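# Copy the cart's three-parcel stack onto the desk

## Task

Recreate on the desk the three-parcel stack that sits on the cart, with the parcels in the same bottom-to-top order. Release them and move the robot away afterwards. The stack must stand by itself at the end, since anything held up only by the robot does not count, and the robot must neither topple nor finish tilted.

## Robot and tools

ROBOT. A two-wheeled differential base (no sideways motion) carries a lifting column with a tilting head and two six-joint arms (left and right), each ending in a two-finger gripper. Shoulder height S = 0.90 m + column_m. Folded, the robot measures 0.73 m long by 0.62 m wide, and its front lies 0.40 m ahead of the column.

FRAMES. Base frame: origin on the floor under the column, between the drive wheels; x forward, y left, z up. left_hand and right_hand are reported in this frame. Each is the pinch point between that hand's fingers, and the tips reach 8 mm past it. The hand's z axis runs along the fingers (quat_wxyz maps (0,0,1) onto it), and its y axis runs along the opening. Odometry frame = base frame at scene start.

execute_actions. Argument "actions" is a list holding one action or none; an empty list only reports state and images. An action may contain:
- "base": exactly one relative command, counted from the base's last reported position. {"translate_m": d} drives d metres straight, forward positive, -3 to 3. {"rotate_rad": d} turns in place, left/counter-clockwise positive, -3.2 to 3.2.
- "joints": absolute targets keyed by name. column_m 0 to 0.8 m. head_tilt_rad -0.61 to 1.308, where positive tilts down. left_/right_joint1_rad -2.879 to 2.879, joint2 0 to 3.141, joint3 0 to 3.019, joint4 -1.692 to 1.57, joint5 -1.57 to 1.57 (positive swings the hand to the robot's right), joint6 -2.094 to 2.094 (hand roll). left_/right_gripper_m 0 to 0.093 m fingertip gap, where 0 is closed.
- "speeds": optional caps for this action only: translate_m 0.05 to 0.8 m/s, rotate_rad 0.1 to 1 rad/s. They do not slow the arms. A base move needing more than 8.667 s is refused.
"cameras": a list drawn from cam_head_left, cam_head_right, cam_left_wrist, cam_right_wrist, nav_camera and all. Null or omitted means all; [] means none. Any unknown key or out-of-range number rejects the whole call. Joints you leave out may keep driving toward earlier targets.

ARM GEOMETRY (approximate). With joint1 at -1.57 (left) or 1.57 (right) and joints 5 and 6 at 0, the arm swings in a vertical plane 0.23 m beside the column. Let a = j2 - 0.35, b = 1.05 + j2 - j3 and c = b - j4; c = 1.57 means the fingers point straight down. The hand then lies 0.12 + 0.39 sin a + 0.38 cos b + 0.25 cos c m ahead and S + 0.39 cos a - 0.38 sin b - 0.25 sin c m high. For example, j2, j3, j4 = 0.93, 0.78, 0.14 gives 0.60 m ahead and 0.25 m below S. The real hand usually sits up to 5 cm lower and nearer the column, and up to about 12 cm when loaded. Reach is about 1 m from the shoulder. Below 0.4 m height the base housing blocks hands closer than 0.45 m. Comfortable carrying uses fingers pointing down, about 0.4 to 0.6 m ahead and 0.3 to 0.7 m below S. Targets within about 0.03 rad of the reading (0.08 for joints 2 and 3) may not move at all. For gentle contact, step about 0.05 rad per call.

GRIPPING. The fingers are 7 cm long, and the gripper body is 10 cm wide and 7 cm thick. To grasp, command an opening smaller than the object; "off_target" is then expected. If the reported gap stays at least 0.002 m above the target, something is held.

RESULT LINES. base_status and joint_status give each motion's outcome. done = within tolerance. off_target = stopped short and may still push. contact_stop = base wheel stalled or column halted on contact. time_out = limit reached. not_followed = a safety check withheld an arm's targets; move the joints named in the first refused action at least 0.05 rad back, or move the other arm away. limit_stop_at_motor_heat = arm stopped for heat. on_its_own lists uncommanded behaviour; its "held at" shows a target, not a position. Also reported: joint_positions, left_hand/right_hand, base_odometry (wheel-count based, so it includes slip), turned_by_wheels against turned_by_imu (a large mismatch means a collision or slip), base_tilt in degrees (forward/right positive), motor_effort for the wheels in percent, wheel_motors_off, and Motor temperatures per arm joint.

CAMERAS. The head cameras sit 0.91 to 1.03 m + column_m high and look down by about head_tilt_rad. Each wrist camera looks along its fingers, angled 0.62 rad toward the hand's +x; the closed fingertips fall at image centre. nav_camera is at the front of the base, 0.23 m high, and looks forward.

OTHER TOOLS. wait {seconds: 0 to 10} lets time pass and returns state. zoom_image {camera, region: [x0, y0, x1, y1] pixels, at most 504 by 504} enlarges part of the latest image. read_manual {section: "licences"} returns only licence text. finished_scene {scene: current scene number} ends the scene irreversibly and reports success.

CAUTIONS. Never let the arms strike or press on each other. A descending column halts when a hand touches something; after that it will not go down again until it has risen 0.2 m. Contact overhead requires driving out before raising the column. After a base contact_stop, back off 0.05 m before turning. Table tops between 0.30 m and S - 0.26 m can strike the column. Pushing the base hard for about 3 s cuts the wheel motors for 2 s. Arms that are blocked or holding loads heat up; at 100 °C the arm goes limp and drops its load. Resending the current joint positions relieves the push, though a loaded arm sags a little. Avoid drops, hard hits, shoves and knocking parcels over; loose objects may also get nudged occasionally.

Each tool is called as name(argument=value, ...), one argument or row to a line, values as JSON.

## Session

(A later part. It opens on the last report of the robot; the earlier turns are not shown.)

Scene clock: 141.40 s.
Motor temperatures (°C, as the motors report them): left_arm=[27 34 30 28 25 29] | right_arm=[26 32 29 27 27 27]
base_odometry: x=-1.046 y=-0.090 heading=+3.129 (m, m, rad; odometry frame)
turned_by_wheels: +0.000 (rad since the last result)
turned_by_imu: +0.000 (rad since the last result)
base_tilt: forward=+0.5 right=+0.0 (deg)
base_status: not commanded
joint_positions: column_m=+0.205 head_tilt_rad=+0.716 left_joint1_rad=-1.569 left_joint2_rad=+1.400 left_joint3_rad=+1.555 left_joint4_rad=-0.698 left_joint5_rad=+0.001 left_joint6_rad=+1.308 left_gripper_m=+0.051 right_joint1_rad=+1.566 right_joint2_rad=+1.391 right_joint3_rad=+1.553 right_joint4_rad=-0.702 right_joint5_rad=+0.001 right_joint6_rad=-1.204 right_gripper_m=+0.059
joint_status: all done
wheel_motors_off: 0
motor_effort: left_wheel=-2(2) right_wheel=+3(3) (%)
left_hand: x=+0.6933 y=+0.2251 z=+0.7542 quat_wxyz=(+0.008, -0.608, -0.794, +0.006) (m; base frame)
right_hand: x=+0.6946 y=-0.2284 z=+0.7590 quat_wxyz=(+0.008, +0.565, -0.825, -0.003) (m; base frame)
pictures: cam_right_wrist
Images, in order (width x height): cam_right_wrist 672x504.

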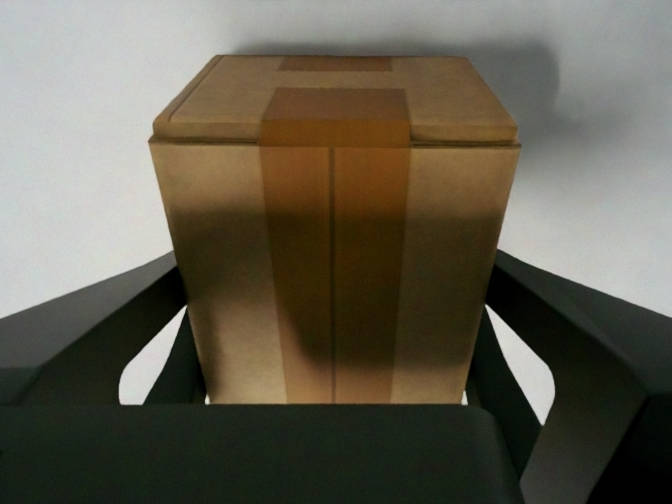

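execute_actions(
  actions=[
    {"joints":{"column_m":0.199}},
  ],
  cameras=[],
)

execute_actions(
  actions=[
    {"joints":{"right_gripper_m":0.093}},
  ],
  cameras=[],
)

execute_actions(
  actions=[
    {"joints":{"column_m":0.275}},
  ],
  cameras=[],
)

execute_actions(
  actions=[
    {"base":{"rotate_rad":-0.62}},
  ],
  cameras=["cam_left_wrist","cam_head_left"],
)

zoom_image(
  camera="cam_head_left",
  region=[200,150,330,260],
)

Scene clock: 151.73 s.
Motor temperatures (°C, as the motors report them): left_arm=[27 34 30 28 25 29] | right_arm=[26 32 29 27 27 27]
base_odometry: x=-1.046 y=-0.090 heading=+3.129 (m, m, rad; odometry frame)
turned_by_wheels: +0.000 (rad since the last result)
turned_by_imu: -0.001 (rad since the last result)
base_tilt: forward=+0.5 right=+0.0 (deg)
base_status: not commanded
joint_positions: column_m=+0.199 head_tilt_rad=+0.716 left_joint1_rad=-1.569 left_joint2_rad=+1.400 left_joint3_rad=+1.555 left_joint4_rad=-0.698 left_joint5_rad=+0.001 left_joint6_rad=+1.308 left_gripper_m=+0.051 right_joint1_rad=+1.566 right_joint2_rad=+1.390 right_joint3_rad=+1.553 right_joint4_rad=-0.702 right_joint5_rad=+0.001 right_joint6_rad=-1.204 right_gripper_m=+0.059
joint_status: all done
wheel_motors_off: 0
motor_effort: left_wheel=-3(2) right_wheel=+3(3) (%)
left_hand: x=+0.6933 y=+0.2251 z=+0.7482 quat_wxyz=(+0.008, -0.608, -0.794, +0.006) (m; base frame)
right_hand: x=+0.6951 y=-0.2284 z=+0.7537 quat_wxyz=(+0.007, +0.565, -0.825, -0.002) (m; base frame)
pictures: none
No camera images: the call's "cameras" was empty. Leave "cameras" out to get every camera's image.

Scene clock: 152.37 s.
Motor temperatures (°C, as the motors report them): left_arm=[27 34 30 28 25 29] | right_arm=[26 32 29 27 27 27]
base_odometry: x=-1.046 y=-0.090 heading=+3.129 (m, m, rad; odometry frame)
turned_by_wheels: +0.000 (rad since the last result)
turned_by_imu: +0.000 (rad since the last result)
base_tilt: forward=+0.5 right=+0.0 (deg)
base_status: not commanded
joint_positions: column_m=+0.199 head_tilt_rad=+0.716 left_joint1_rad=-1.569 left_joint2_rad=+1.400 left_joint3_rad=+1.555 left_joint4_rad=-0.698 left_joint5_rad=+0.001 left_joint6_rad=+1.308 left_gripper_m=+0.051 right_joint1_rad=+1.566 right_joint2_rad=+1.390 right_joint3_rad=+1.553 right_joint4_rad=-0.702 right_joint5_rad=+0.001 right_joint6_rad=-1.204 right_gripper_m=+0.093
joint_status: all done
wheel_motors_off: 0
motor_effort: left_wheel=-2(2) right_wheel=+3(3) (%)
left_hand: x=+0.6933 y=+0.2251 z=+0.7482 quat_wxyz=(+0.008, -0.608, -0.794, +0.006) (m; base frame)
right_hand: x=+0.6951 y=-0.2284 z=+0.7537 quat_wxyz=(+0.007, +0.565, -0.825, -0.002) (m; base frame)
pictures: none
No camera images: the call's "cameras" was empty. Leave "cameras" out to get every camera's image.

Scene clock: 153.93 s.
Motor temperatures (°C, as the motors report them): left_arm=[27 34 30 28 25 29] | right_arm=[26 32 29 27 27 27]
base_odometry: x=-1.046 y=-0.090 heading=+3.129 (m, m, rad; odometry frame)
turned_by_wheels: +0.000 (rad since the last result)
turned_by_imu: -0.001 (rad since the last result)
base_tilt: forward=+0.4 right=-0.1 (deg)
base_status: not commanded
joint_positions: column_m=+0.275 head_tilt_rad=+0.716 left_joint1_rad=-1.569 left_joint2_rad=+1.400 left_joint3_rad=+1.555 left_joint4_rad=-0.698 left_joint5_rad=+0.001 left_joint6_rad=+1.308 left_gripper_m=+0.051 right_joint1_rad=+1.566 right_joint2_rad=+1.390 right_joint3_rad=+1.553 right_joint4_rad=-0.702 right_joint5_rad=+0.001 right_joint6_rad=-1.204 right_gripper_m=+0.093
joint_status: all done
wheel_motors_off: 0
motor_effort: left_wheel=-2(2) right_wheel=+3(3) (%)
left_hand: x=+0.6933 y=+0.2251 z=+0.8241 quat_wxyz=(+0.008, -0.608, -0.794, +0.006) (m; base frame)
right_hand: x=+0.6949 y=-0.2284 z=+0.8294 quat_wxyz=(+0.008, +0.565, -0.825, -0.002) (m; base frame)
pictures: none
No camera images: the call's "cameras" was empty. Leave "cameras" out to get every camera's image.

Scene clock: 156.20 s.
Motor temperatures (°C, as the motors report them): left_arm=[27 34 30 28 25 29] | right_arm=[26 32 29 27 27 27]
base_odometry: x=-1.046 y=-0.090 heading=+2.511 (m, m, rad; odometry frame)
turned_by_wheels: -0.619 (rad since the last result)
turned_by_imu: -0.614 (rad since the last result)
base_tilt: forward=+0.4 right=+0.0 (deg)
base_status: done
joint_positions: column_m=+0.275 head_tilt_rad=+0.716 left_joint1_rad=-1.570 left_joint2_rad=+1.400 left_joint3_rad=+1.555 left_joint4_rad=-0.698 left_joint5_rad=+0.001 left_joint6_rad=+1.308 left_gripper_m=+0.051 right_joint1_rad=+1.567 right_joint2_rad=+1.390 right_joint3_rad=+1.553 right_joint4_rad=-0.702 right_joint5_rad=+0.001 right_joint6_rad=-1.204 right_gripper_m=+0.093
joint_status: not commanded
wheel_motors_off: 0
motor_effort: left_wheel=+6(54) right_wheel=-7(67) (%)
left_hand: x=+0.6933 y=+0.2247 z=+0.8241 quat_wxyz=(+0.008, -0.608, -0.794, +0.006) (m; base frame)
right_hand: x=+0.6949 y=-0.2282 z=+0.8294 quat_wxyz=(+0.008, +0.565, -0.825, -0.002) (m; base frame)
pictures: cam_head_left, cam_left_wrist
Images, in order (width x height): cam_head_left 672x504, cam_left_wrist 672x504.

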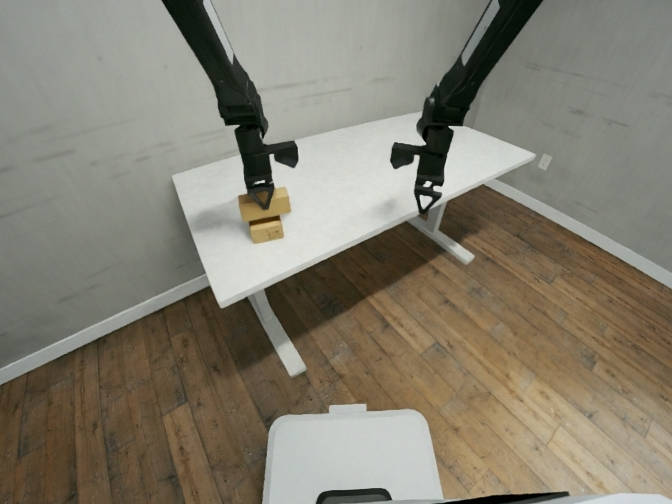

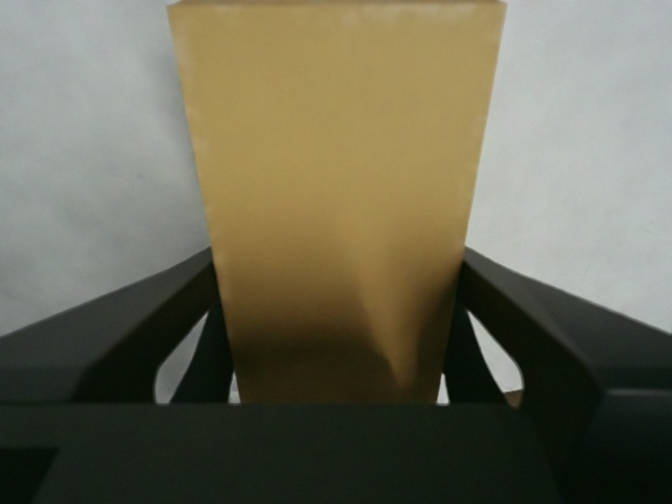

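Region (200, 150, 330, 260) of cam_head_left's 672x504 image, scaled by 3.877, with more detail than that image has; it fills the top 426 rows of this view, and the rest is white.

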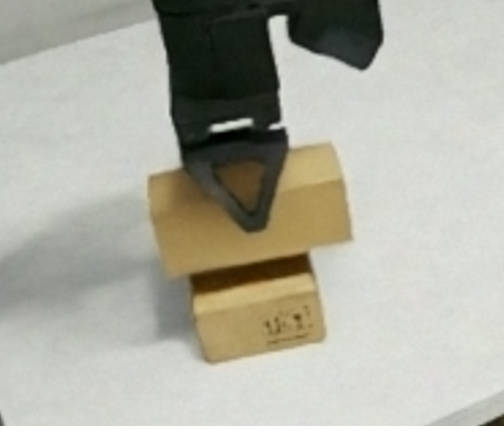

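execute_actions(
  actions=[
    {"joints":{"column_m":0.25}},
  ],
  cameras=[],
)

execute_actions(
  actions=[
    {"joints":{"left_gripper_m":0.093}},
  ],
  cameras=[],
)

execute_actions(
  actions=[
    {"joints":{"column_m":0.31}},
  ],
  cameras=["cam_left_wrist","cam_head_left"],
)

execute_actions(
  actions=[
    {"base":{"rotate_rad":-2.886},"joints":{"right_joint6_rad":-1.57,"head_tilt_rad":0.9}},
  ],
  cameras=[],
)

execute_actions(
  actions=[
    {"base":{"translate_m":1.38}},
  ],
  cameras=["cam_right_wrist","cam_head_right"],
)

Scene clock: 169.33 s.
Motor temperatures (°C, as the motors report them): left_arm=[27 34 30 28 25 29] | right_arm=[26 32 29 27 27 27]
base_odometry: x=-1.046 y=-0.090 heading=+2.511 (m, m, rad; odometry frame)
turned_by_wheels: +0.000 (rad since the last result)
turned_by_imu: -0.001 (rad since the last result)
base_tilt: forward=+0.5 right=+0.0 (deg)
base_status: not commanded
joint_positions: column_m=+0.250 head_tilt_rad=+0.716 left_joint1_rad=-1.570 left_joint2_rad=+1.399 left_joint3_rad=+1.555 left_joint4_rad=-0.698 left_joint5_rad=+0.001 left_joint6_rad=+1.308 left_gripper_m=+0.051 right_joint1_rad=+1.567 right_joint2_rad=+1.390 right_joint3_rad=+1.553 right_joint4_rad=-0.702 right_joint5_rad=+0.001 right_joint6_rad=-1.204 right_gripper_m=+0.093
joint_status: all done
wheel_motors_off: 0
motor_effort: left_wheel=+9(9) right_wheel=-11(11) (%)
left_hand: x=+0.6937 y=+0.2247 z=+0.7997 quat_wxyz=(+0.007, -0.608, -0.794, +0.006) (m; base frame)
right_hand: x=+0.6949 y=-0.2282 z=+0.8045 quat_wxyz=(+0.008, +0.565, -0.825, -0.002) (m; base frame)
pictures: none
No camera images: the call's "cameras" was empty. Leave "cameras" out to get every camera's image.

Scene clock: 169.97 s.
Motor temperatures (°C, as the motors report them): left_arm=[27 34 30 28 25 29] | right_arm=[26 32 29 27 27 27]
base_odometry: x=-1.046 y=-0.090 heading=+2.511 (m, m, rad; odometry frame)
turned_by_wheels: +0.000 (rad since the last result)
turned_by_imu: +0.000 (rad since the last result)
base_tilt: forward=+0.4 right=+0.0 (deg)
base_status: not commanded
joint_positions: column_m=+0.250 head_tilt_rad=+0.716 left_joint1_rad=-1.570 left_joint2_rad=+1.399 left_joint3_rad=+1.555 left_joint4_rad=-0.698 left_joint5_rad=+0.001 left_joint6_rad=+1.308 left_gripper_m=+0.093 right_joint1_rad=+1.567 right_joint2_rad=+1.390 right_joint3_rad=+1.553 right_joint4_rad=-0.702 right_joint5_rad=+0.001 right_joint6_rad=-1.204 right_gripper_m=+0.093
joint_status: all done
wheel_motors_off: 0
motor_effort: left_wheel=+9(9) right_wheel=-10(10) (%)
left_hand: x=+0.6937 y=+0.2247 z=+0.7997 quat_wxyz=(+0.007, -0.608, -0.794, +0.006) (m; base frame)
right_hand: x=+0.6949 y=-0.2282 z=+0.8045 quat_wxyz=(+0.008, +0.565, -0.825, -0.002) (m; base frame)
pictures: none
No camera images: the call's "cameras" was empty. Leave "cameras" out to get every camera's image.

Scene clock: 171.33 s.
Motor temperatures (°C, as the motors report them): left_arm=[27 34 30 28 25 29] | right_arm=[26 32 29 27 27 27]
base_odometry: x=-1.046 y=-0.090 heading=+2.511 (m, m, rad; odometry frame)
turned_by_wheels: +0.000 (rad since the last result)
turned_by_imu: -0.001 (rad since the last result)
base_tilt: forward=+0.5 right=-0.1 (deg)
base_status: not commanded
joint_positions: column_m=+0.310 head_tilt_rad=+0.716 left_joint1_rad=-1.570 left_joint2_rad=+1.399 left_joint3_rad=+1.555 left_joint4_rad=-0.698 left_joint5_rad=+0.001 left_joint6_rad=+1.308 left_gripper_m=+0.093 right_joint1_rad=+1.567 right_joint2_rad=+1.390 right_joint3_rad=+1.553 right_joint4_rad=-0.702 right_joint5_rad=+0.001 right_joint6_rad=-1.204 right_gripper_m=+0.093
joint_status: all done
wheel_motors_off: 0
motor_effort: left_wheel=+9(10) right_wheel=-11(11) (%)
left_hand: x=+0.6937 y=+0.2247 z=+0.8596 quat_wxyz=(+0.007, -0.608, -0.794, +0.006) (m; base frame)
right_hand: x=+0.6949 y=-0.2282 z=+0.8644 quat_wxyz=(+0.008, +0.565, -0.825, -0.002) (m; base frame)
pictures: cam_head_left, cam_left_wrist
Images, in order (width x height): cam_head_left 672x504, cam_left_wrist 672x504.

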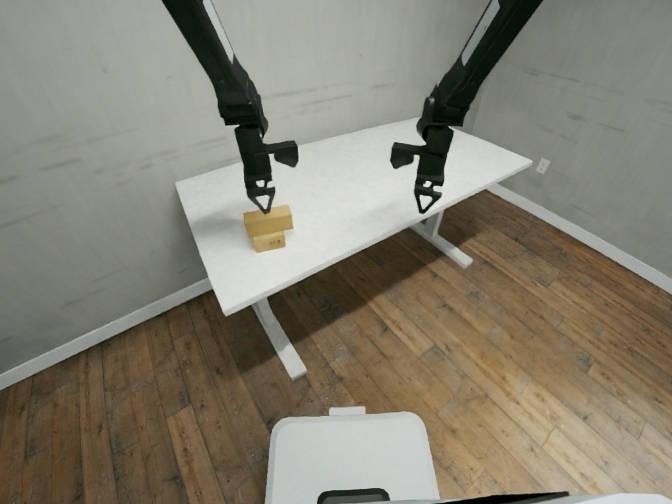

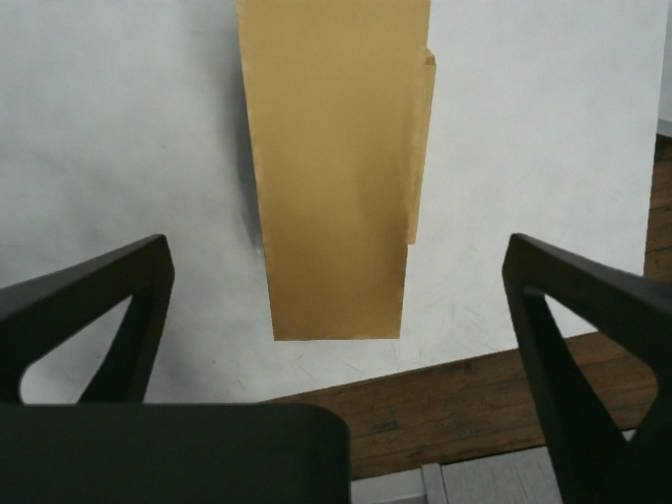

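Scene clock: 175.77 s.
Motor temperatures (°C, as the motors report them): left_arm=[27 34 30 28 25 29] | right_arm=[26 32 29 27 27 27]
base_odometry: x=-1.046 y=-0.090 heading=-0.374 (m, m, rad; odometry frame)
turned_by_wheels: -2.885 (rad since the last result)
turned_by_imu: -2.887 (rad since the last result)
base_tilt: forward=+0.4 right=-0.1 (deg)
base_status: done
joint_positions: column_m=+0.310 head_tilt_rad=+0.901 left_joint1_rad=-1.569 left_joint2_rad=+1.399 left_joint3_rad=+1.555 left_joint4_rad=-0.698 left_joint5_rad=+0.001 left_joint6_rad=+1.308 left_gripper_m=+0.093 right_joint1_rad=+1.567 right_joint2_rad=+1.390 right_joint3_rad=+1.553 right_joint4_rad=-0.702 right_joint5_rad=+0.001 right_joint6_rad=-1.554 right_gripper_m=+0.093
joint_status: all done
wheel_motors_off: 0
motor_effort: left_wheel=+7(29) right_wheel=-7(34) (%)
left_hand: x=+0.6937 y=+0.2254 z=+0.8596 quat_wxyz=(+0.007, -0.608, -0.794, +0.006) (m; base frame)
right_hand: x=+0.6949 y=-0.2277 z=+0.8644 quat_wxyz=(+0.007, +0.700, -0.714, -0.004) (m; base frame)
pictures: none
No camera images: the call's "cameras" was empty. Leave "cameras" out to get every camera's image.

Scene clock: 179.70 s.
Motor temperatures (°C, as the motors report them): left_arm=[27 34 30 28 25 29] | right_arm=[26 32 29 27 27 27]
base_odometry: x=+0.239 y=-0.595 heading=-0.376 (m, m, rad; odometry frame)
turned_by_wheels: -0.002 (rad since the last result)
turned_by_imu: -0.001 (rad since the last result)
base_tilt: forward=+0.5 right=-0.1 (deg)
base_status: done
joint_positions: column_m=+0.310 head_tilt_rad=+0.902 left_joint1_rad=-1.569 left_joint2_rad=+1.399 left_joint3_rad=+1.556 left_joint4_rad=-0.698 left_joint5_rad=+0.001 left_joint6_rad=+1.307 left_gripper_m=+0.093 right_joint1_rad=+1.567 right_joint2_rad=+1.390 right_joint3_rad=+1.554 right_joint4_rad=-0.702 right_joint5_rad=+0.001 right_joint6_rad=-1.554 right_gripper_m=+0.093
joint_status: not commanded
wheel_motors_off: 0
motor_effort: left_wheel=-2(58) right_wheel=+2(65) (%)
left_hand: x=+0.6939 y=+0.2254 z=+0.8597 quat_wxyz=(+0.007, -0.608, -0.794, +0.005) (m; base frame)
right_hand: x=+0.6952 y=-0.2277 z=+0.8644 quat_wxyz=(+0.006, +0.700, -0.714, -0.004) (m; base frame)
pictures: cam_head_right, cam_right_wrist
Images, in order (width x height): cam_head_right 672x504, cam_right_wrist 672x504.

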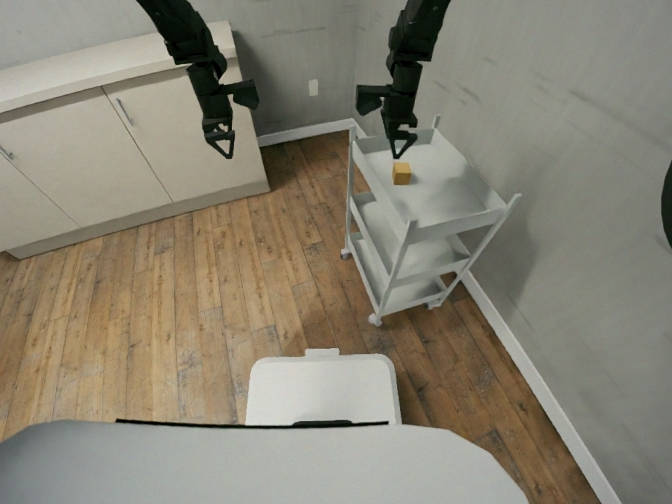

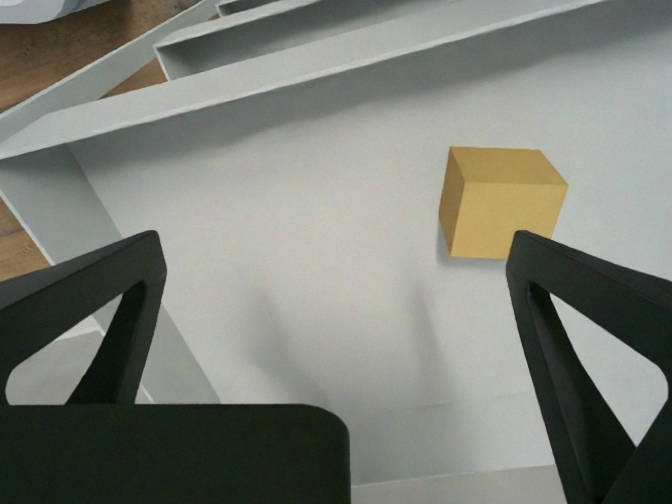

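execute_actions(
  actions=[
    {"base":{"rotate_rad":-0.09},"joints":{"right_joint6_rad":-1.66,"column_m":0.26}},
  ],
  cameras=[],
)

execute_actions(
  actions=[
    {"base":{"translate_m":0.115},"joints":{"column_m":0.2}},
  ],
  cameras=["cam_right_wrist","cam_head_right"],
)

Scene clock: 185.73 s.
Motor temperatures (°C, as the motors report them): left_arm=[27 35 30 28 25 29] | right_arm=[26 32 29 27 27 27]
base_odometry: x=+0.239 y=-0.595 heading=-0.463 (m, m, rad; odometry frame)
turned_by_wheels: -0.088 (rad since the last result)
turned_by_imu: -0.087 (rad since the last result)
base_tilt: forward=+0.5 right=+0.0 (deg)
base_status: done
joint_positions: column_m=+0.260 head_tilt_rad=+0.902 left_joint1_rad=-1.572 left_joint2_rad=+1.399 left_joint3_rad=+1.556 left_joint4_rad=-0.698 left_joint5_rad=+0.001 left_joint6_rad=+1.307 left_gripper_m=+0.093 right_joint1_rad=+1.567 right_joint2_rad=+1.390 right_joint3_rad=+1.554 right_joint4_rad=-0.702 right_joint5_rad=+0.001 right_joint6_rad=-1.643 right_gripper_m=+0.093
joint_status: all done
wheel_motors_off: 0
motor_effort: left_wheel=+0(53) right_wheel=+0(63) (%)
left_hand: x=+0.6939 y=+0.2235 z=+0.8099 quat_wxyz=(+0.007, -0.608, -0.794, +0.006) (m; base frame)
right_hand: x=+0.6952 y=-0.2280 z=+0.8146 quat_wxyz=(+0.006, +0.732, -0.682, -0.004) (m; base frame)
pictures: none
No camera images: the call's "cameras" was empty. Leave "cameras" out to get every camera's image.

Scene clock: 187.23 s.
Motor temperatures (°C, as the motors report them): left_arm=[27 35 30 28 25 29] | right_arm=[26 32 29 27 27 27]
base_odometry: x=+0.342 y=-0.647 heading=-0.465 (m, m, rad; odometry frame)
turned_by_wheels: -0.002 (rad since the last result)
turned_by_imu: -0.003 (rad since the last result)
base_tilt: forward=+0.4 right=+0.0 (deg)
base_status: done
joint_positions: column_m=+0.200 head_tilt_rad=+0.902 left_joint1_rad=-1.572 left_joint2_rad=+1.399 left_joint3_rad=+1.556 left_joint4_rad=-0.698 left_joint5_rad=+0.001 left_joint6_rad=+1.307 left_gripper_m=+0.093 right_joint1_rad=+1.567 right_joint2_rad=+1.390 right_joint3_rad=+1.554 right_joint4_rad=-0.702 right_joint5_rad=+0.001 right_joint6_rad=-1.644 right_gripper_m=+0.093
joint_status: all done
wheel_motors_off: 0
motor_effort: left_wheel=-1(45) right_wheel=+2(66) (%)
left_hand: x=+0.6939 y=+0.2235 z=+0.7499 quat_wxyz=(+0.007, -0.608, -0.794, +0.006) (m; base frame)
right_hand: x=+0.6952 y=-0.2280 z=+0.7546 quat_wxyz=(+0.006, +0.732, -0.682, -0.004) (m; base frame)
pictures: cam_head_right, cam_right_wrist
Images, in order (width x height): cam_head_right 672x504, cam_right_wrist 672x504.

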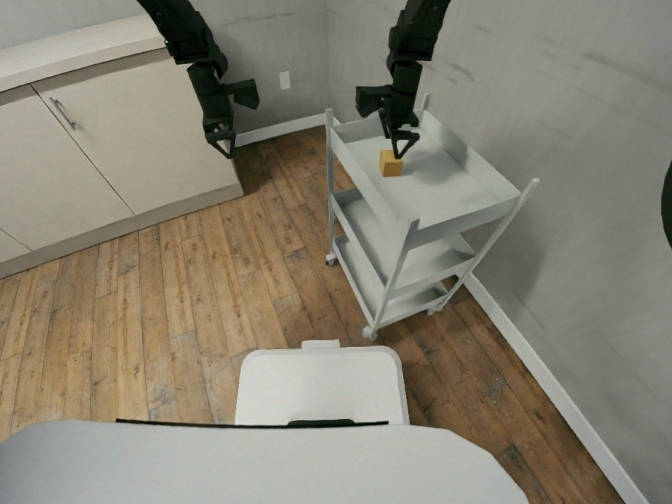

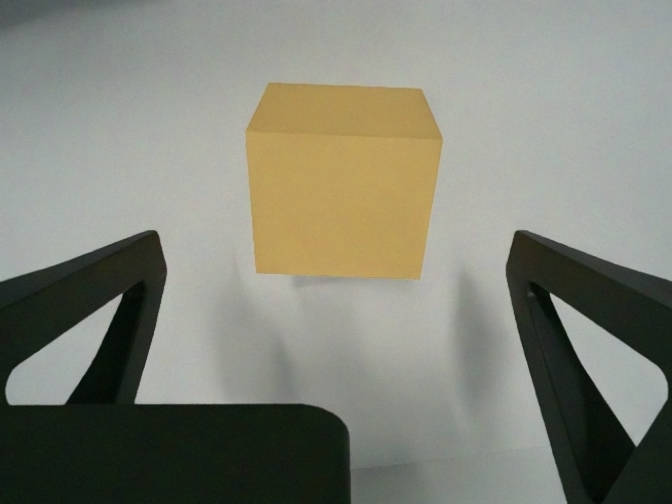

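execute_actions(
  actions=[
    {"joints":{"column_m":0.142}},
  ],
  cameras=[],
)

execute_actions(
  actions=[
    {"joints":{"right_gripper_m":0.03}},
  ],
  cameras=["cam_right_wrist"],
)

execute_actions(
  actions=[
    {"joints":{"column_m":0.29}},
  ],
  cameras=[],
)

execute_actions(
  actions=[
    {"base":{"translate_m":-1.52},"joints":{"column_m":0.36,"right_joint6_rad":-1.02}},
  ],
  cameras=[],
)

execute_actions(
  actions=[
    {"base":{"rotate_rad":-2.515}},
  ],
  cameras=["cam_right_wrist","cam_head_right"],
)

Scene clock: 198.97 s.
Motor temperatures (°C, as the motors report them): left_arm=[27 35 30 28 25 29] | right_arm=[26 32 29 27 27 27]
base_odometry: x=+0.342 y=-0.647 heading=-0.465 (m, m, rad; odometry frame)
turned_by_wheels: +0.000 (rad since the last result)
turned_by_imu: -0.002 (rad since the last result)
base_tilt: forward=+0.5 right=+0.0 (deg)
base_status: not commanded
joint_positions: column_m=+0.142 head_tilt_rad=+0.902 left_joint1_rad=-1.572 left_joint2_rad=+1.399 left_joint3_rad=+1.556 left_joint4_rad=-0.698 left_joint5_rad=+0.001 left_joint6_rad=+1.307 left_gripper_m=+0.093 right_joint1_rad=+1.567 right_joint2_rad=+1.390 right_joint3_rad=+1.554 right_joint4_rad=-0.702 right_joint5_rad=+0.001 right_joint6_rad=-1.644 right_gripper_m=+0.093
joint_status: all done
wheel_motors_off: 0
motor_effort: left_wheel=-2(1) right_wheel=+2(2) (%)
left_hand: x=+0.6939 y=+0.2235 z=+0.6918 quat_wxyz=(+0.007, -0.608, -0.794, +0.006) (m; base frame)
right_hand: x=+0.6952 y=-0.2280 z=+0.6966 quat_wxyz=(+0.006, +0.732, -0.682, -0.004) (m; base frame)
pictures: none
No camera images: the call's "cameras" was empty. Leave "cameras" out to get every camera's image.

Scene clock: 199.60 s.
Motor temperatures (°C, as the motors report them): left_arm=[27 35 30 28 25 29] | right_arm=[26 32 29 27 27 27]
base_odometry: x=+0.342 y=-0.647 heading=-0.465 (m, m, rad; odometry frame)
turned_by_wheels: +0.000 (rad since the last result)
turned_by_imu: +0.000 (rad since the last result)
base_tilt: forward=+0.4 right=-0.1 (deg)
base_status: not commanded
joint_positions: column_m=+0.142 head_tilt_rad=+0.902 left_joint1_rad=-1.572 left_joint2_rad=+1.399 left_joint3_rad=+1.556 left_joint4_rad=-0.698 left_joint5_rad=+0.001 left_joint6_rad=+1.307 left_gripper_m=+0.093 right_joint1_rad=+1.567 right_joint2_rad=+1.390 right_joint3_rad=+1.554 right_joint4_rad=-0.702 right_joint5_rad=+0.001 right_joint6_rad=-1.644 right_gripper_m=+0.055
joint_status: right_gripper_m off_target (ended at +0.055, target +0.030)
wheel_motors_off: 0
motor_effort: left_wheel=-1(2) right_wheel=+2(2) (%)
left_hand: x=+0.6939 y=+0.2235 z=+0.6918 quat_wxyz=(+0.007, -0.608, -0.794, +0.006) (m; base frame)
right_hand: x=+0.6952 y=-0.2280 z=+0.6966 quat_wxyz=(+0.006, +0.732, -0.682, -0.004) (m; base frame)
pictures: cam_right_wrist
Images, in order (width x height): cam_right_wrist 672x504.

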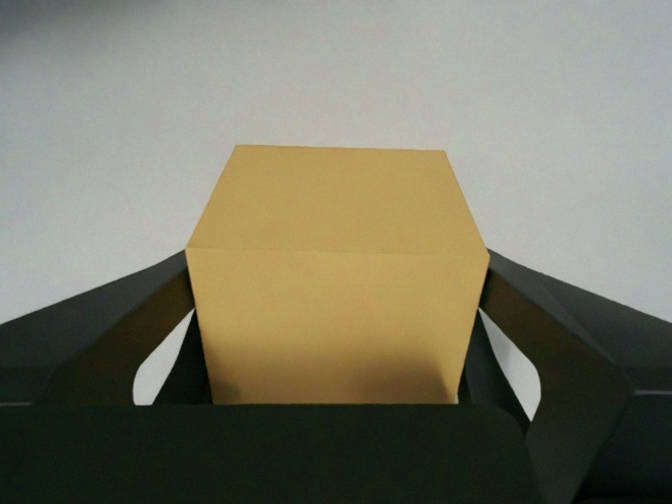

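Scene clock: 202.13 s.
Motor temperatures (°C, as the motors report them): left_arm=[27 35 30 28 25 29] | right_arm=[26 32 29 27 27 27]
base_odometry: x=+0.342 y=-0.647 heading=-0.465 (m, m, rad; odometry frame)
turned_by_wheels: +0.000 (rad since the last result)
turned_by_imu: -0.001 (rad since the last result)
base_tilt: forward=+0.5 right=+0.0 (deg)
base_status: not commanded
joint_positions: column_m=+0.290 head_tilt_rad=+0.902 left_joint1_rad=-1.572 left_joint2_rad=+1.399 left_joint3_rad=+1.556 left_joint4_rad=-0.698 left_joint5_rad=+0.001 left_joint6_rad=+1.307 left_gripper_m=+0.093 right_joint1_rad=+1.567 right_joint2_rad=+1.390 right_joint3_rad=+1.554 right_joint4_rad=-0.702 right_joint5_rad=+0.001 right_joint6_rad=-1.644 right_gripper_m=+0.055
joint_status: all done
wheel_motors_off: 0
motor_effort: left_wheel=-2(2) right_wheel=+3(3) (%)
left_hand: x=+0.6939 y=+0.2235 z=+0.8397 quat_wxyz=(+0.007, -0.608, -0.794, +0.006) (m; base frame)
right_hand: x=+0.6952 y=-0.2280 z=+0.8444 quat_wxyz=(+0.006, +0.732, -0.682, -0.004) (m; base frame)
pictures: none
No camera images: the call's "cameras" was empty. Leave "cameras" out to get every camera's image.

Scene clock: 206.30 s.
Motor temperatures (°C, as the motors report them): left_arm=[27 35 30 28 25 29] | right_arm=[26 33 29 27 27 27]
base_odometry: x=-1.017 y=+0.036 heading=-0.467 (m, m, rad; odometry frame)
turned_by_wheels: -0.001 (rad since the last result)
turned_by_imu: -0.006 (rad since the last result)
base_tilt: forward=+0.5 right=+0.0 (deg)
base_status: done
joint_positions: column_m=+0.360 head_tilt_rad=+0.902 left_joint1_rad=-1.572 left_joint2_rad=+1.399 left_joint3_rad=+1.556 left_joint4_rad=-0.699 left_joint5_rad=+0.001 left_joint6_rad=+1.307 left_gripper_m=+0.093 right_joint1_rad=+1.567 right_joint2_rad=+1.390 right_joint3_rad=+1.554 right_joint4_rad=-0.701 right_joint5_rad=+0.001 right_joint6_rad=-1.036 right_gripper_m=+0.055
joint_status: all done
wheel_motors_off: 0
motor_effort: left_wheel=-1(59) right_wheel=+1(75) (%)
left_hand: x=+0.6939 y=+0.2235 z=+0.9097 quat_wxyz=(+0.007, -0.608, -0.794, +0.007) (m; base frame)
right_hand: x=+0.6953 y=-0.2280 z=+0.9144 quat_wxyz=(+0.007, +0.494, -0.869, -0.002) (m; base frame)
pictures: none
No camera images: the call's "cameras" was empty. Leave "cameras" out to get every camera's image.

Scene clock: 210.40 s.
Motor temperatures (°C, as the motors report them): left_arm=[27 35 30 28 25 29] | right_arm=[26 33 29 27 27 27]
base_odometry: x=-1.017 y=+0.036 heading=-2.980 (m, m, rad; odometry frame)
turned_by_wheels: -2.514 (rad since the last result)
turned_by_imu: -2.509 (rad since the last result)
base_tilt: forward=+0.5 right=+0.0 (deg)
base_status: done
joint_positions: column_m=+0.360 head_tilt_rad=+0.902 left_joint1_rad=-1.570 left_joint2_rad=+1.399 left_joint3_rad=+1.556 left_joint4_rad=-0.699 left_joint5_rad=+0.001 left_joint6_rad=+1.307 left_gripper_m=+0.093 right_joint1_rad=+1.568 right_joint2_rad=+1.390 right_joint3_rad=+1.554 right_joint4_rad=-0.701 right_joint5_rad=+0.001 right_joint6_rad=-1.036 right_gripper_m=+0.055
joint_status: not commanded
wheel_motors_off: 0
motor_effort: left_wheel=+6(64) right_wheel=-7(58) (%)
left_hand: x=+0.6939 y=+0.2247 z=+0.9097 quat_wxyz=(+0.007, -0.608, -0.794, +0.006) (m; base frame)
right_hand: x=+0.6953 y=-0.2275 z=+0.9144 quat_wxyz=(+0.007, +0.495, -0.869, -0.002) (m; base frame)
pictures: cam_head_right, cam_right_wrist
Images, in order (width x height): cam_head_right 672x504, cam_right_wrist 672x504.

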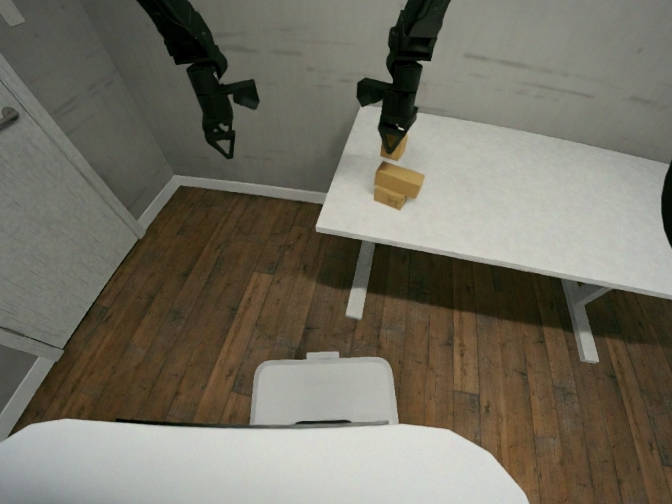

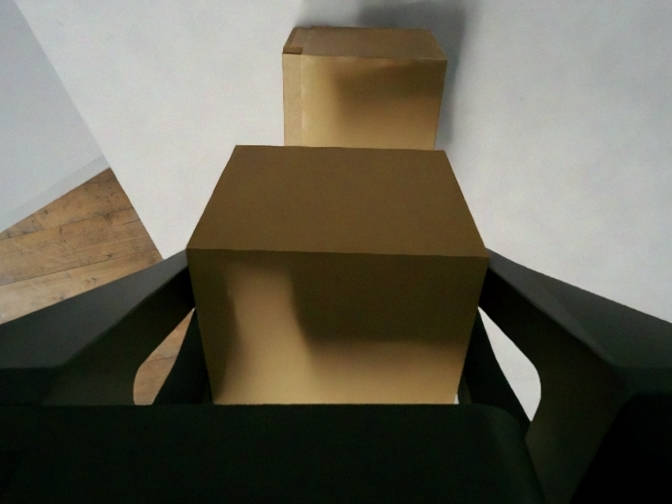

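execute_actions(
  actions=[
    {"base":{"translate_m":0.007},"joints":{"column_m":0.312}},
  ],
  cameras=["cam_right_wrist"],
)

execute_actions(
  actions=[
    {"joints":{"column_m":0.302}},
  ],
  cameras=["cam_right_wrist","cam_head_right"],
)

Scene clock: 215.40 s.
Motor temperatures (°C, as the motors report them): left_arm=[27 35 31 28 25 29] | right_arm=[26 33 29 27 27 27]
base_odometry: x=-1.023 y=+0.035 heading=-2.980 (m, m, rad; odometry frame)
turned_by_wheels: +0.000 (rad since the last result)
turned_by_imu: -0.001 (rad since the last result)
base_tilt: forward=+0.5 right=-0.1 (deg)
base_status: done
joint_positions: column_m=+0.312 head_tilt_rad=+0.902 left_joint1_rad=-1.570 left_joint2_rad=+1.399 left_joint3_rad=+1.556 left_joint4_rad=-0.699 left_joint5_rad=+0.001 left_joint6_rad=+1.307 left_gripper_m=+0.093 right_joint1_rad=+1.568 right_joint2_rad=+1.390 right_joint3_rad=+1.554 right_joint4_rad=-0.701 right_joint5_rad=+0.001 right_joint6_rad=-1.036 right_gripper_m=+0.055
joint_status: all done
wheel_motors_off: 0
motor_effort: left_wheel=+7(59) right_wheel=+1(47) (%)
left_hand: x=+0.6939 y=+0.2247 z=+0.8618 quat_wxyz=(+0.007, -0.608, -0.794, +0.006) (m; base frame)
right_hand: x=+0.6953 y=-0.2275 z=+0.8666 quat_wxyz=(+0.007, +0.495, -0.869, -0.002) (m; base frame)
pictures: cam_right_wrist
Images, in order (width x height): cam_right_wrist 672x504.

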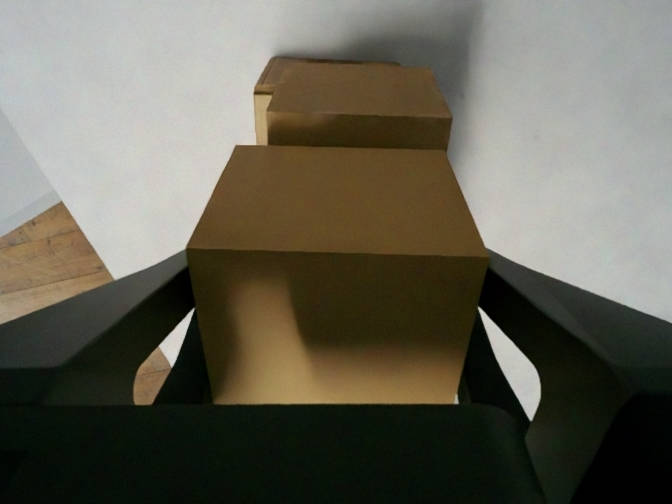

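Scene clock: 216.10 s.
Motor temperatures (°C, as the motors report them): left_arm=[27 35 31 28 25 29] | right_arm=[26 33 29 27 27 27]
base_odometry: x=-1.023 y=+0.035 heading=-2.980 (m, m, rad; odometry frame)
turned_by_wheels: +0.000 (rad since the last result)
turned_by_imu: +0.000 (rad since the last result)
base_tilt: forward=+0.4 right=-0.1 (deg)
base_status: not commanded
joint_positions: column_m=+0.302 head_tilt_rad=+0.902 left_joint1_rad=-1.570 left_joint2_rad=+1.399 left_joint3_rad=+1.556 left_joint4_rad=-0.699 left_joint5_rad=+0.001 left_joint6_rad=+1.307 left_gripper_m=+0.093 right_joint1_rad=+1.568 right_joint2_rad=+1.390 right_joint3_rad=+1.554 right_joint4_rad=-0.701 right_joint5_rad=+0.001 right_joint6_rad=-1.036 right_gripper_m=+0.055
joint_status: all done
wheel_motors_off: 0
motor_effort: left_wheel=+8(8) right_wheel=+1(1) (%)
left_hand: x=+0.6939 y=+0.2247 z=+0.8518 quat_wxyz=(+0.007, -0.608, -0.794, +0.006) (m; base frame)
right_hand: x=+0.6953 y=-0.2275 z=+0.8566 quat_wxyz=(+0.007, +0.495, -0.869, -0.002) (m; base frame)
pictures: cam_head_right, cam_right_wrist
Images, in order (width x height): cam_head_right 672x504, cam_right_wrist 672x504.

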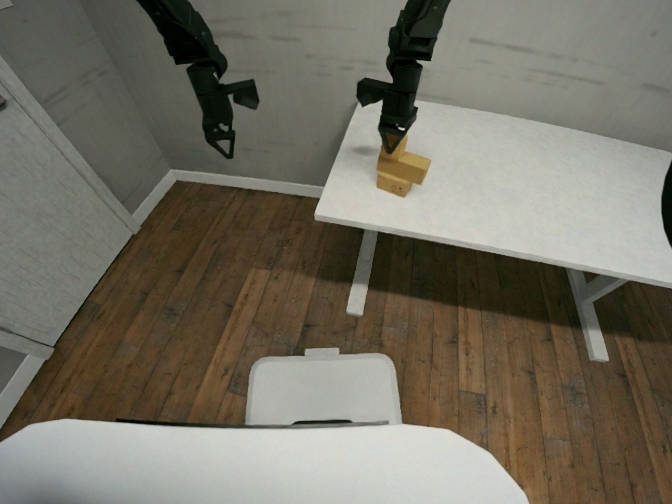

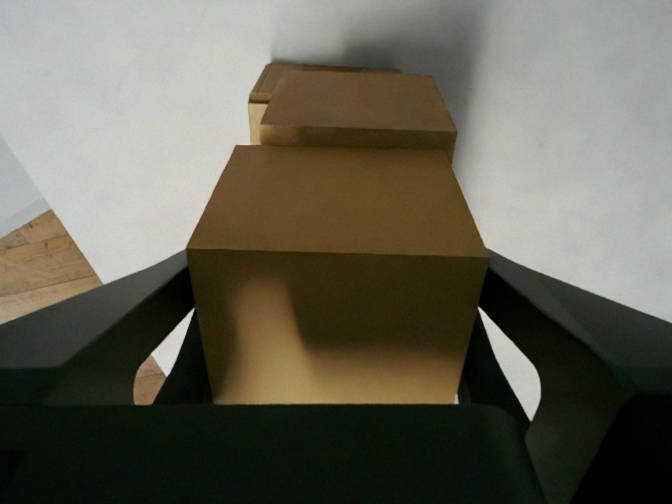

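Stable.

execute_actions(
  actions=[
    {"joints":{"right_gripper_m":0.093}},
  ],
  cameras=[],
)

execute_actions(
  actions=[
    {"joints":{"column_m":0.37}},
  ],
  cameras=[],
)

execute_actions(
  actions=[
    {"base":{"translate_m":-0.5}},
  ],
  cameras=["cam_head_left"],
)

Scene clock: 220.60 s.
Motor temperatures (°C, as the motors report them): left_arm=[27 35 31 28 25 29] | right_arm=[26 33 29 27 27 27]
base_odometry: x=-1.023 y=+0.035 heading=-2.980 (m, m, rad; odometry frame)
turned_by_wheels: +0.000 (rad since the last result)
turned_by_imu: -0.001 (rad since the last result)
base_tilt: forward=+0.4 right=+0.0 (deg)
base_status: not commanded
joint_positions: column_m=+0.302 head_tilt_rad=+0.902 left_joint1_rad=-1.570 left_joint2_rad=+1.399 left_joint3_rad=+1.556 left_joint4_rad=-0.699 left_joint5_rad=+0.001 left_joint6_rad=+1.307 left_gripper_m=+0.093 right_joint1_rad=+1.568 right_joint2_rad=+1.390 right_joint3_rad=+1.554 right_joint4_rad=-0.701 right_joint5_rad=+0.001 right_joint6_rad=-1.036 right_gripper_m=+0.093
joint_status: all done
wheel_motors_off: 0
motor_effort: left_wheel=+8(8) right_wheel=+1(0) (%)
left_hand: x=+0.6939 y=+0.2247 z=+0.8518 quat_wxyz=(+0.007, -0.608, -0.794, +0.006) (m; base frame)
right_hand: x=+0.6953 y=-0.2275 z=+0.8566 quat_wxyz=(+0.007, +0.495, -0.869, -0.002) (m; base frame)
pictures: none
No camera images: the call's "cameras" was empty. Leave "cameras" out to get every camera's image.

Scene clock: 222.07 s.
Motor temperatures (°C, as the motors report them): left_arm=[27 35 31 28 25 29] | right_arm=[26 33 29 27 27 27]
base_odometry: x=-1.023 y=+0.035 heading=-2.980 (m, m, rad; odometry frame)
turned_by_wheels: +0.000 (rad since the last result)
turned_by_imu: -0.001 (rad since the last result)
base_tilt: forward=+0.4 right=+0.0 (deg)
base_status: not commanded
joint_positions: column_m=+0.370 head_tilt_rad=+0.902 left_joint1_rad=-1.570 left_joint2_rad=+1.399 left_joint3_rad=+1.556 left_joint4_rad=-0.699 left_joint5_rad=+0.001 left_joint6_rad=+1.307 left_gripper_m=+0.093 right_joint1_rad=+1.568 right_joint2_rad=+1.390 right_joint3_rad=+1.554 right_joint4_rad=-0.701 right_joint5_rad=+0.001 right_joint6_rad=-1.036 right_gripper_m=+0.093
joint_status: all done
wheel_motors_off: 0
motor_effort: left_wheel=+9(9) right_wheel=+0(1) (%)
left_hand: x=+0.6939 y=+0.2247 z=+0.9197 quat_wxyz=(+0.007, -0.608, -0.794, +0.006) (m; base frame)
right_hand: x=+0.6953 y=-0.2275 z=+0.9245 quat_wxyz=(+0.007, +0.495, -0.869, -0.002) (m; base frame)
pictures: none
No camera images: the call's "cameras" was empty. Leave "cameras" out to get every camera's image.

Scene clock: 224.73 s.
Motor temperatures (°C, as the motors report them): left_arm=[27 35 31 28 25 29] | right_arm=[26 33 29 27 27 27]
base_odometry: x=-0.529 y=+0.115 heading=-2.980 (m, m, rad; odometry frame)
turned_by_wheels: -0.001 (rad since the last result)
turned_by_imu: -0.003 (rad since the last result)
base_tilt: forward=+0.5 right=+0.0 (deg)
base_status: done
joint_positions: column_m=+0.370 head_tilt_rad=+0.902 left_joint1_rad=-1.570 left_joint2_rad=+1.399 left_joint3_rad=+1.555 left_joint4_rad=-0.700 left_joint5_rad=+0.001 left_joint6_rad=+1.307 left_gripper_m=+0.093 right_joint1_rad=+1.568 right_joint2_rad=+1.390 right_joint3_rad=+1.553 right_joint4_rad=-0.702 right_joint5_rad=+0.001 right_joint6_rad=-1.036 right_gripper_m=+0.093
joint_status: not commanded
wheel_motors_off: 0
motor_effort: left_wheel=-1(60) right_wheel=+2(69) (%)
left_hand: x=+0.6930 y=+0.2247 z=+0.9194 quat_wxyz=(+0.008, -0.608, -0.794, +0.007) (m; base frame)
right_hand: x=+0.6950 y=-0.2275 z=+0.9244 quat_wxyz=(+0.007, +0.494, -0.869, -0.002) (m; base frame)
pictures: cam_head_left
Images, in order (width x height): cam_head_left 672x504.

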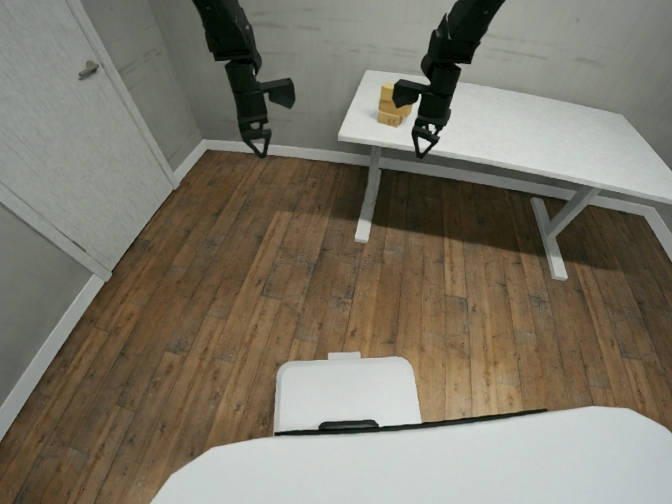

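finished_scene(
  scene=1,
)

The scene is finished: the task was done.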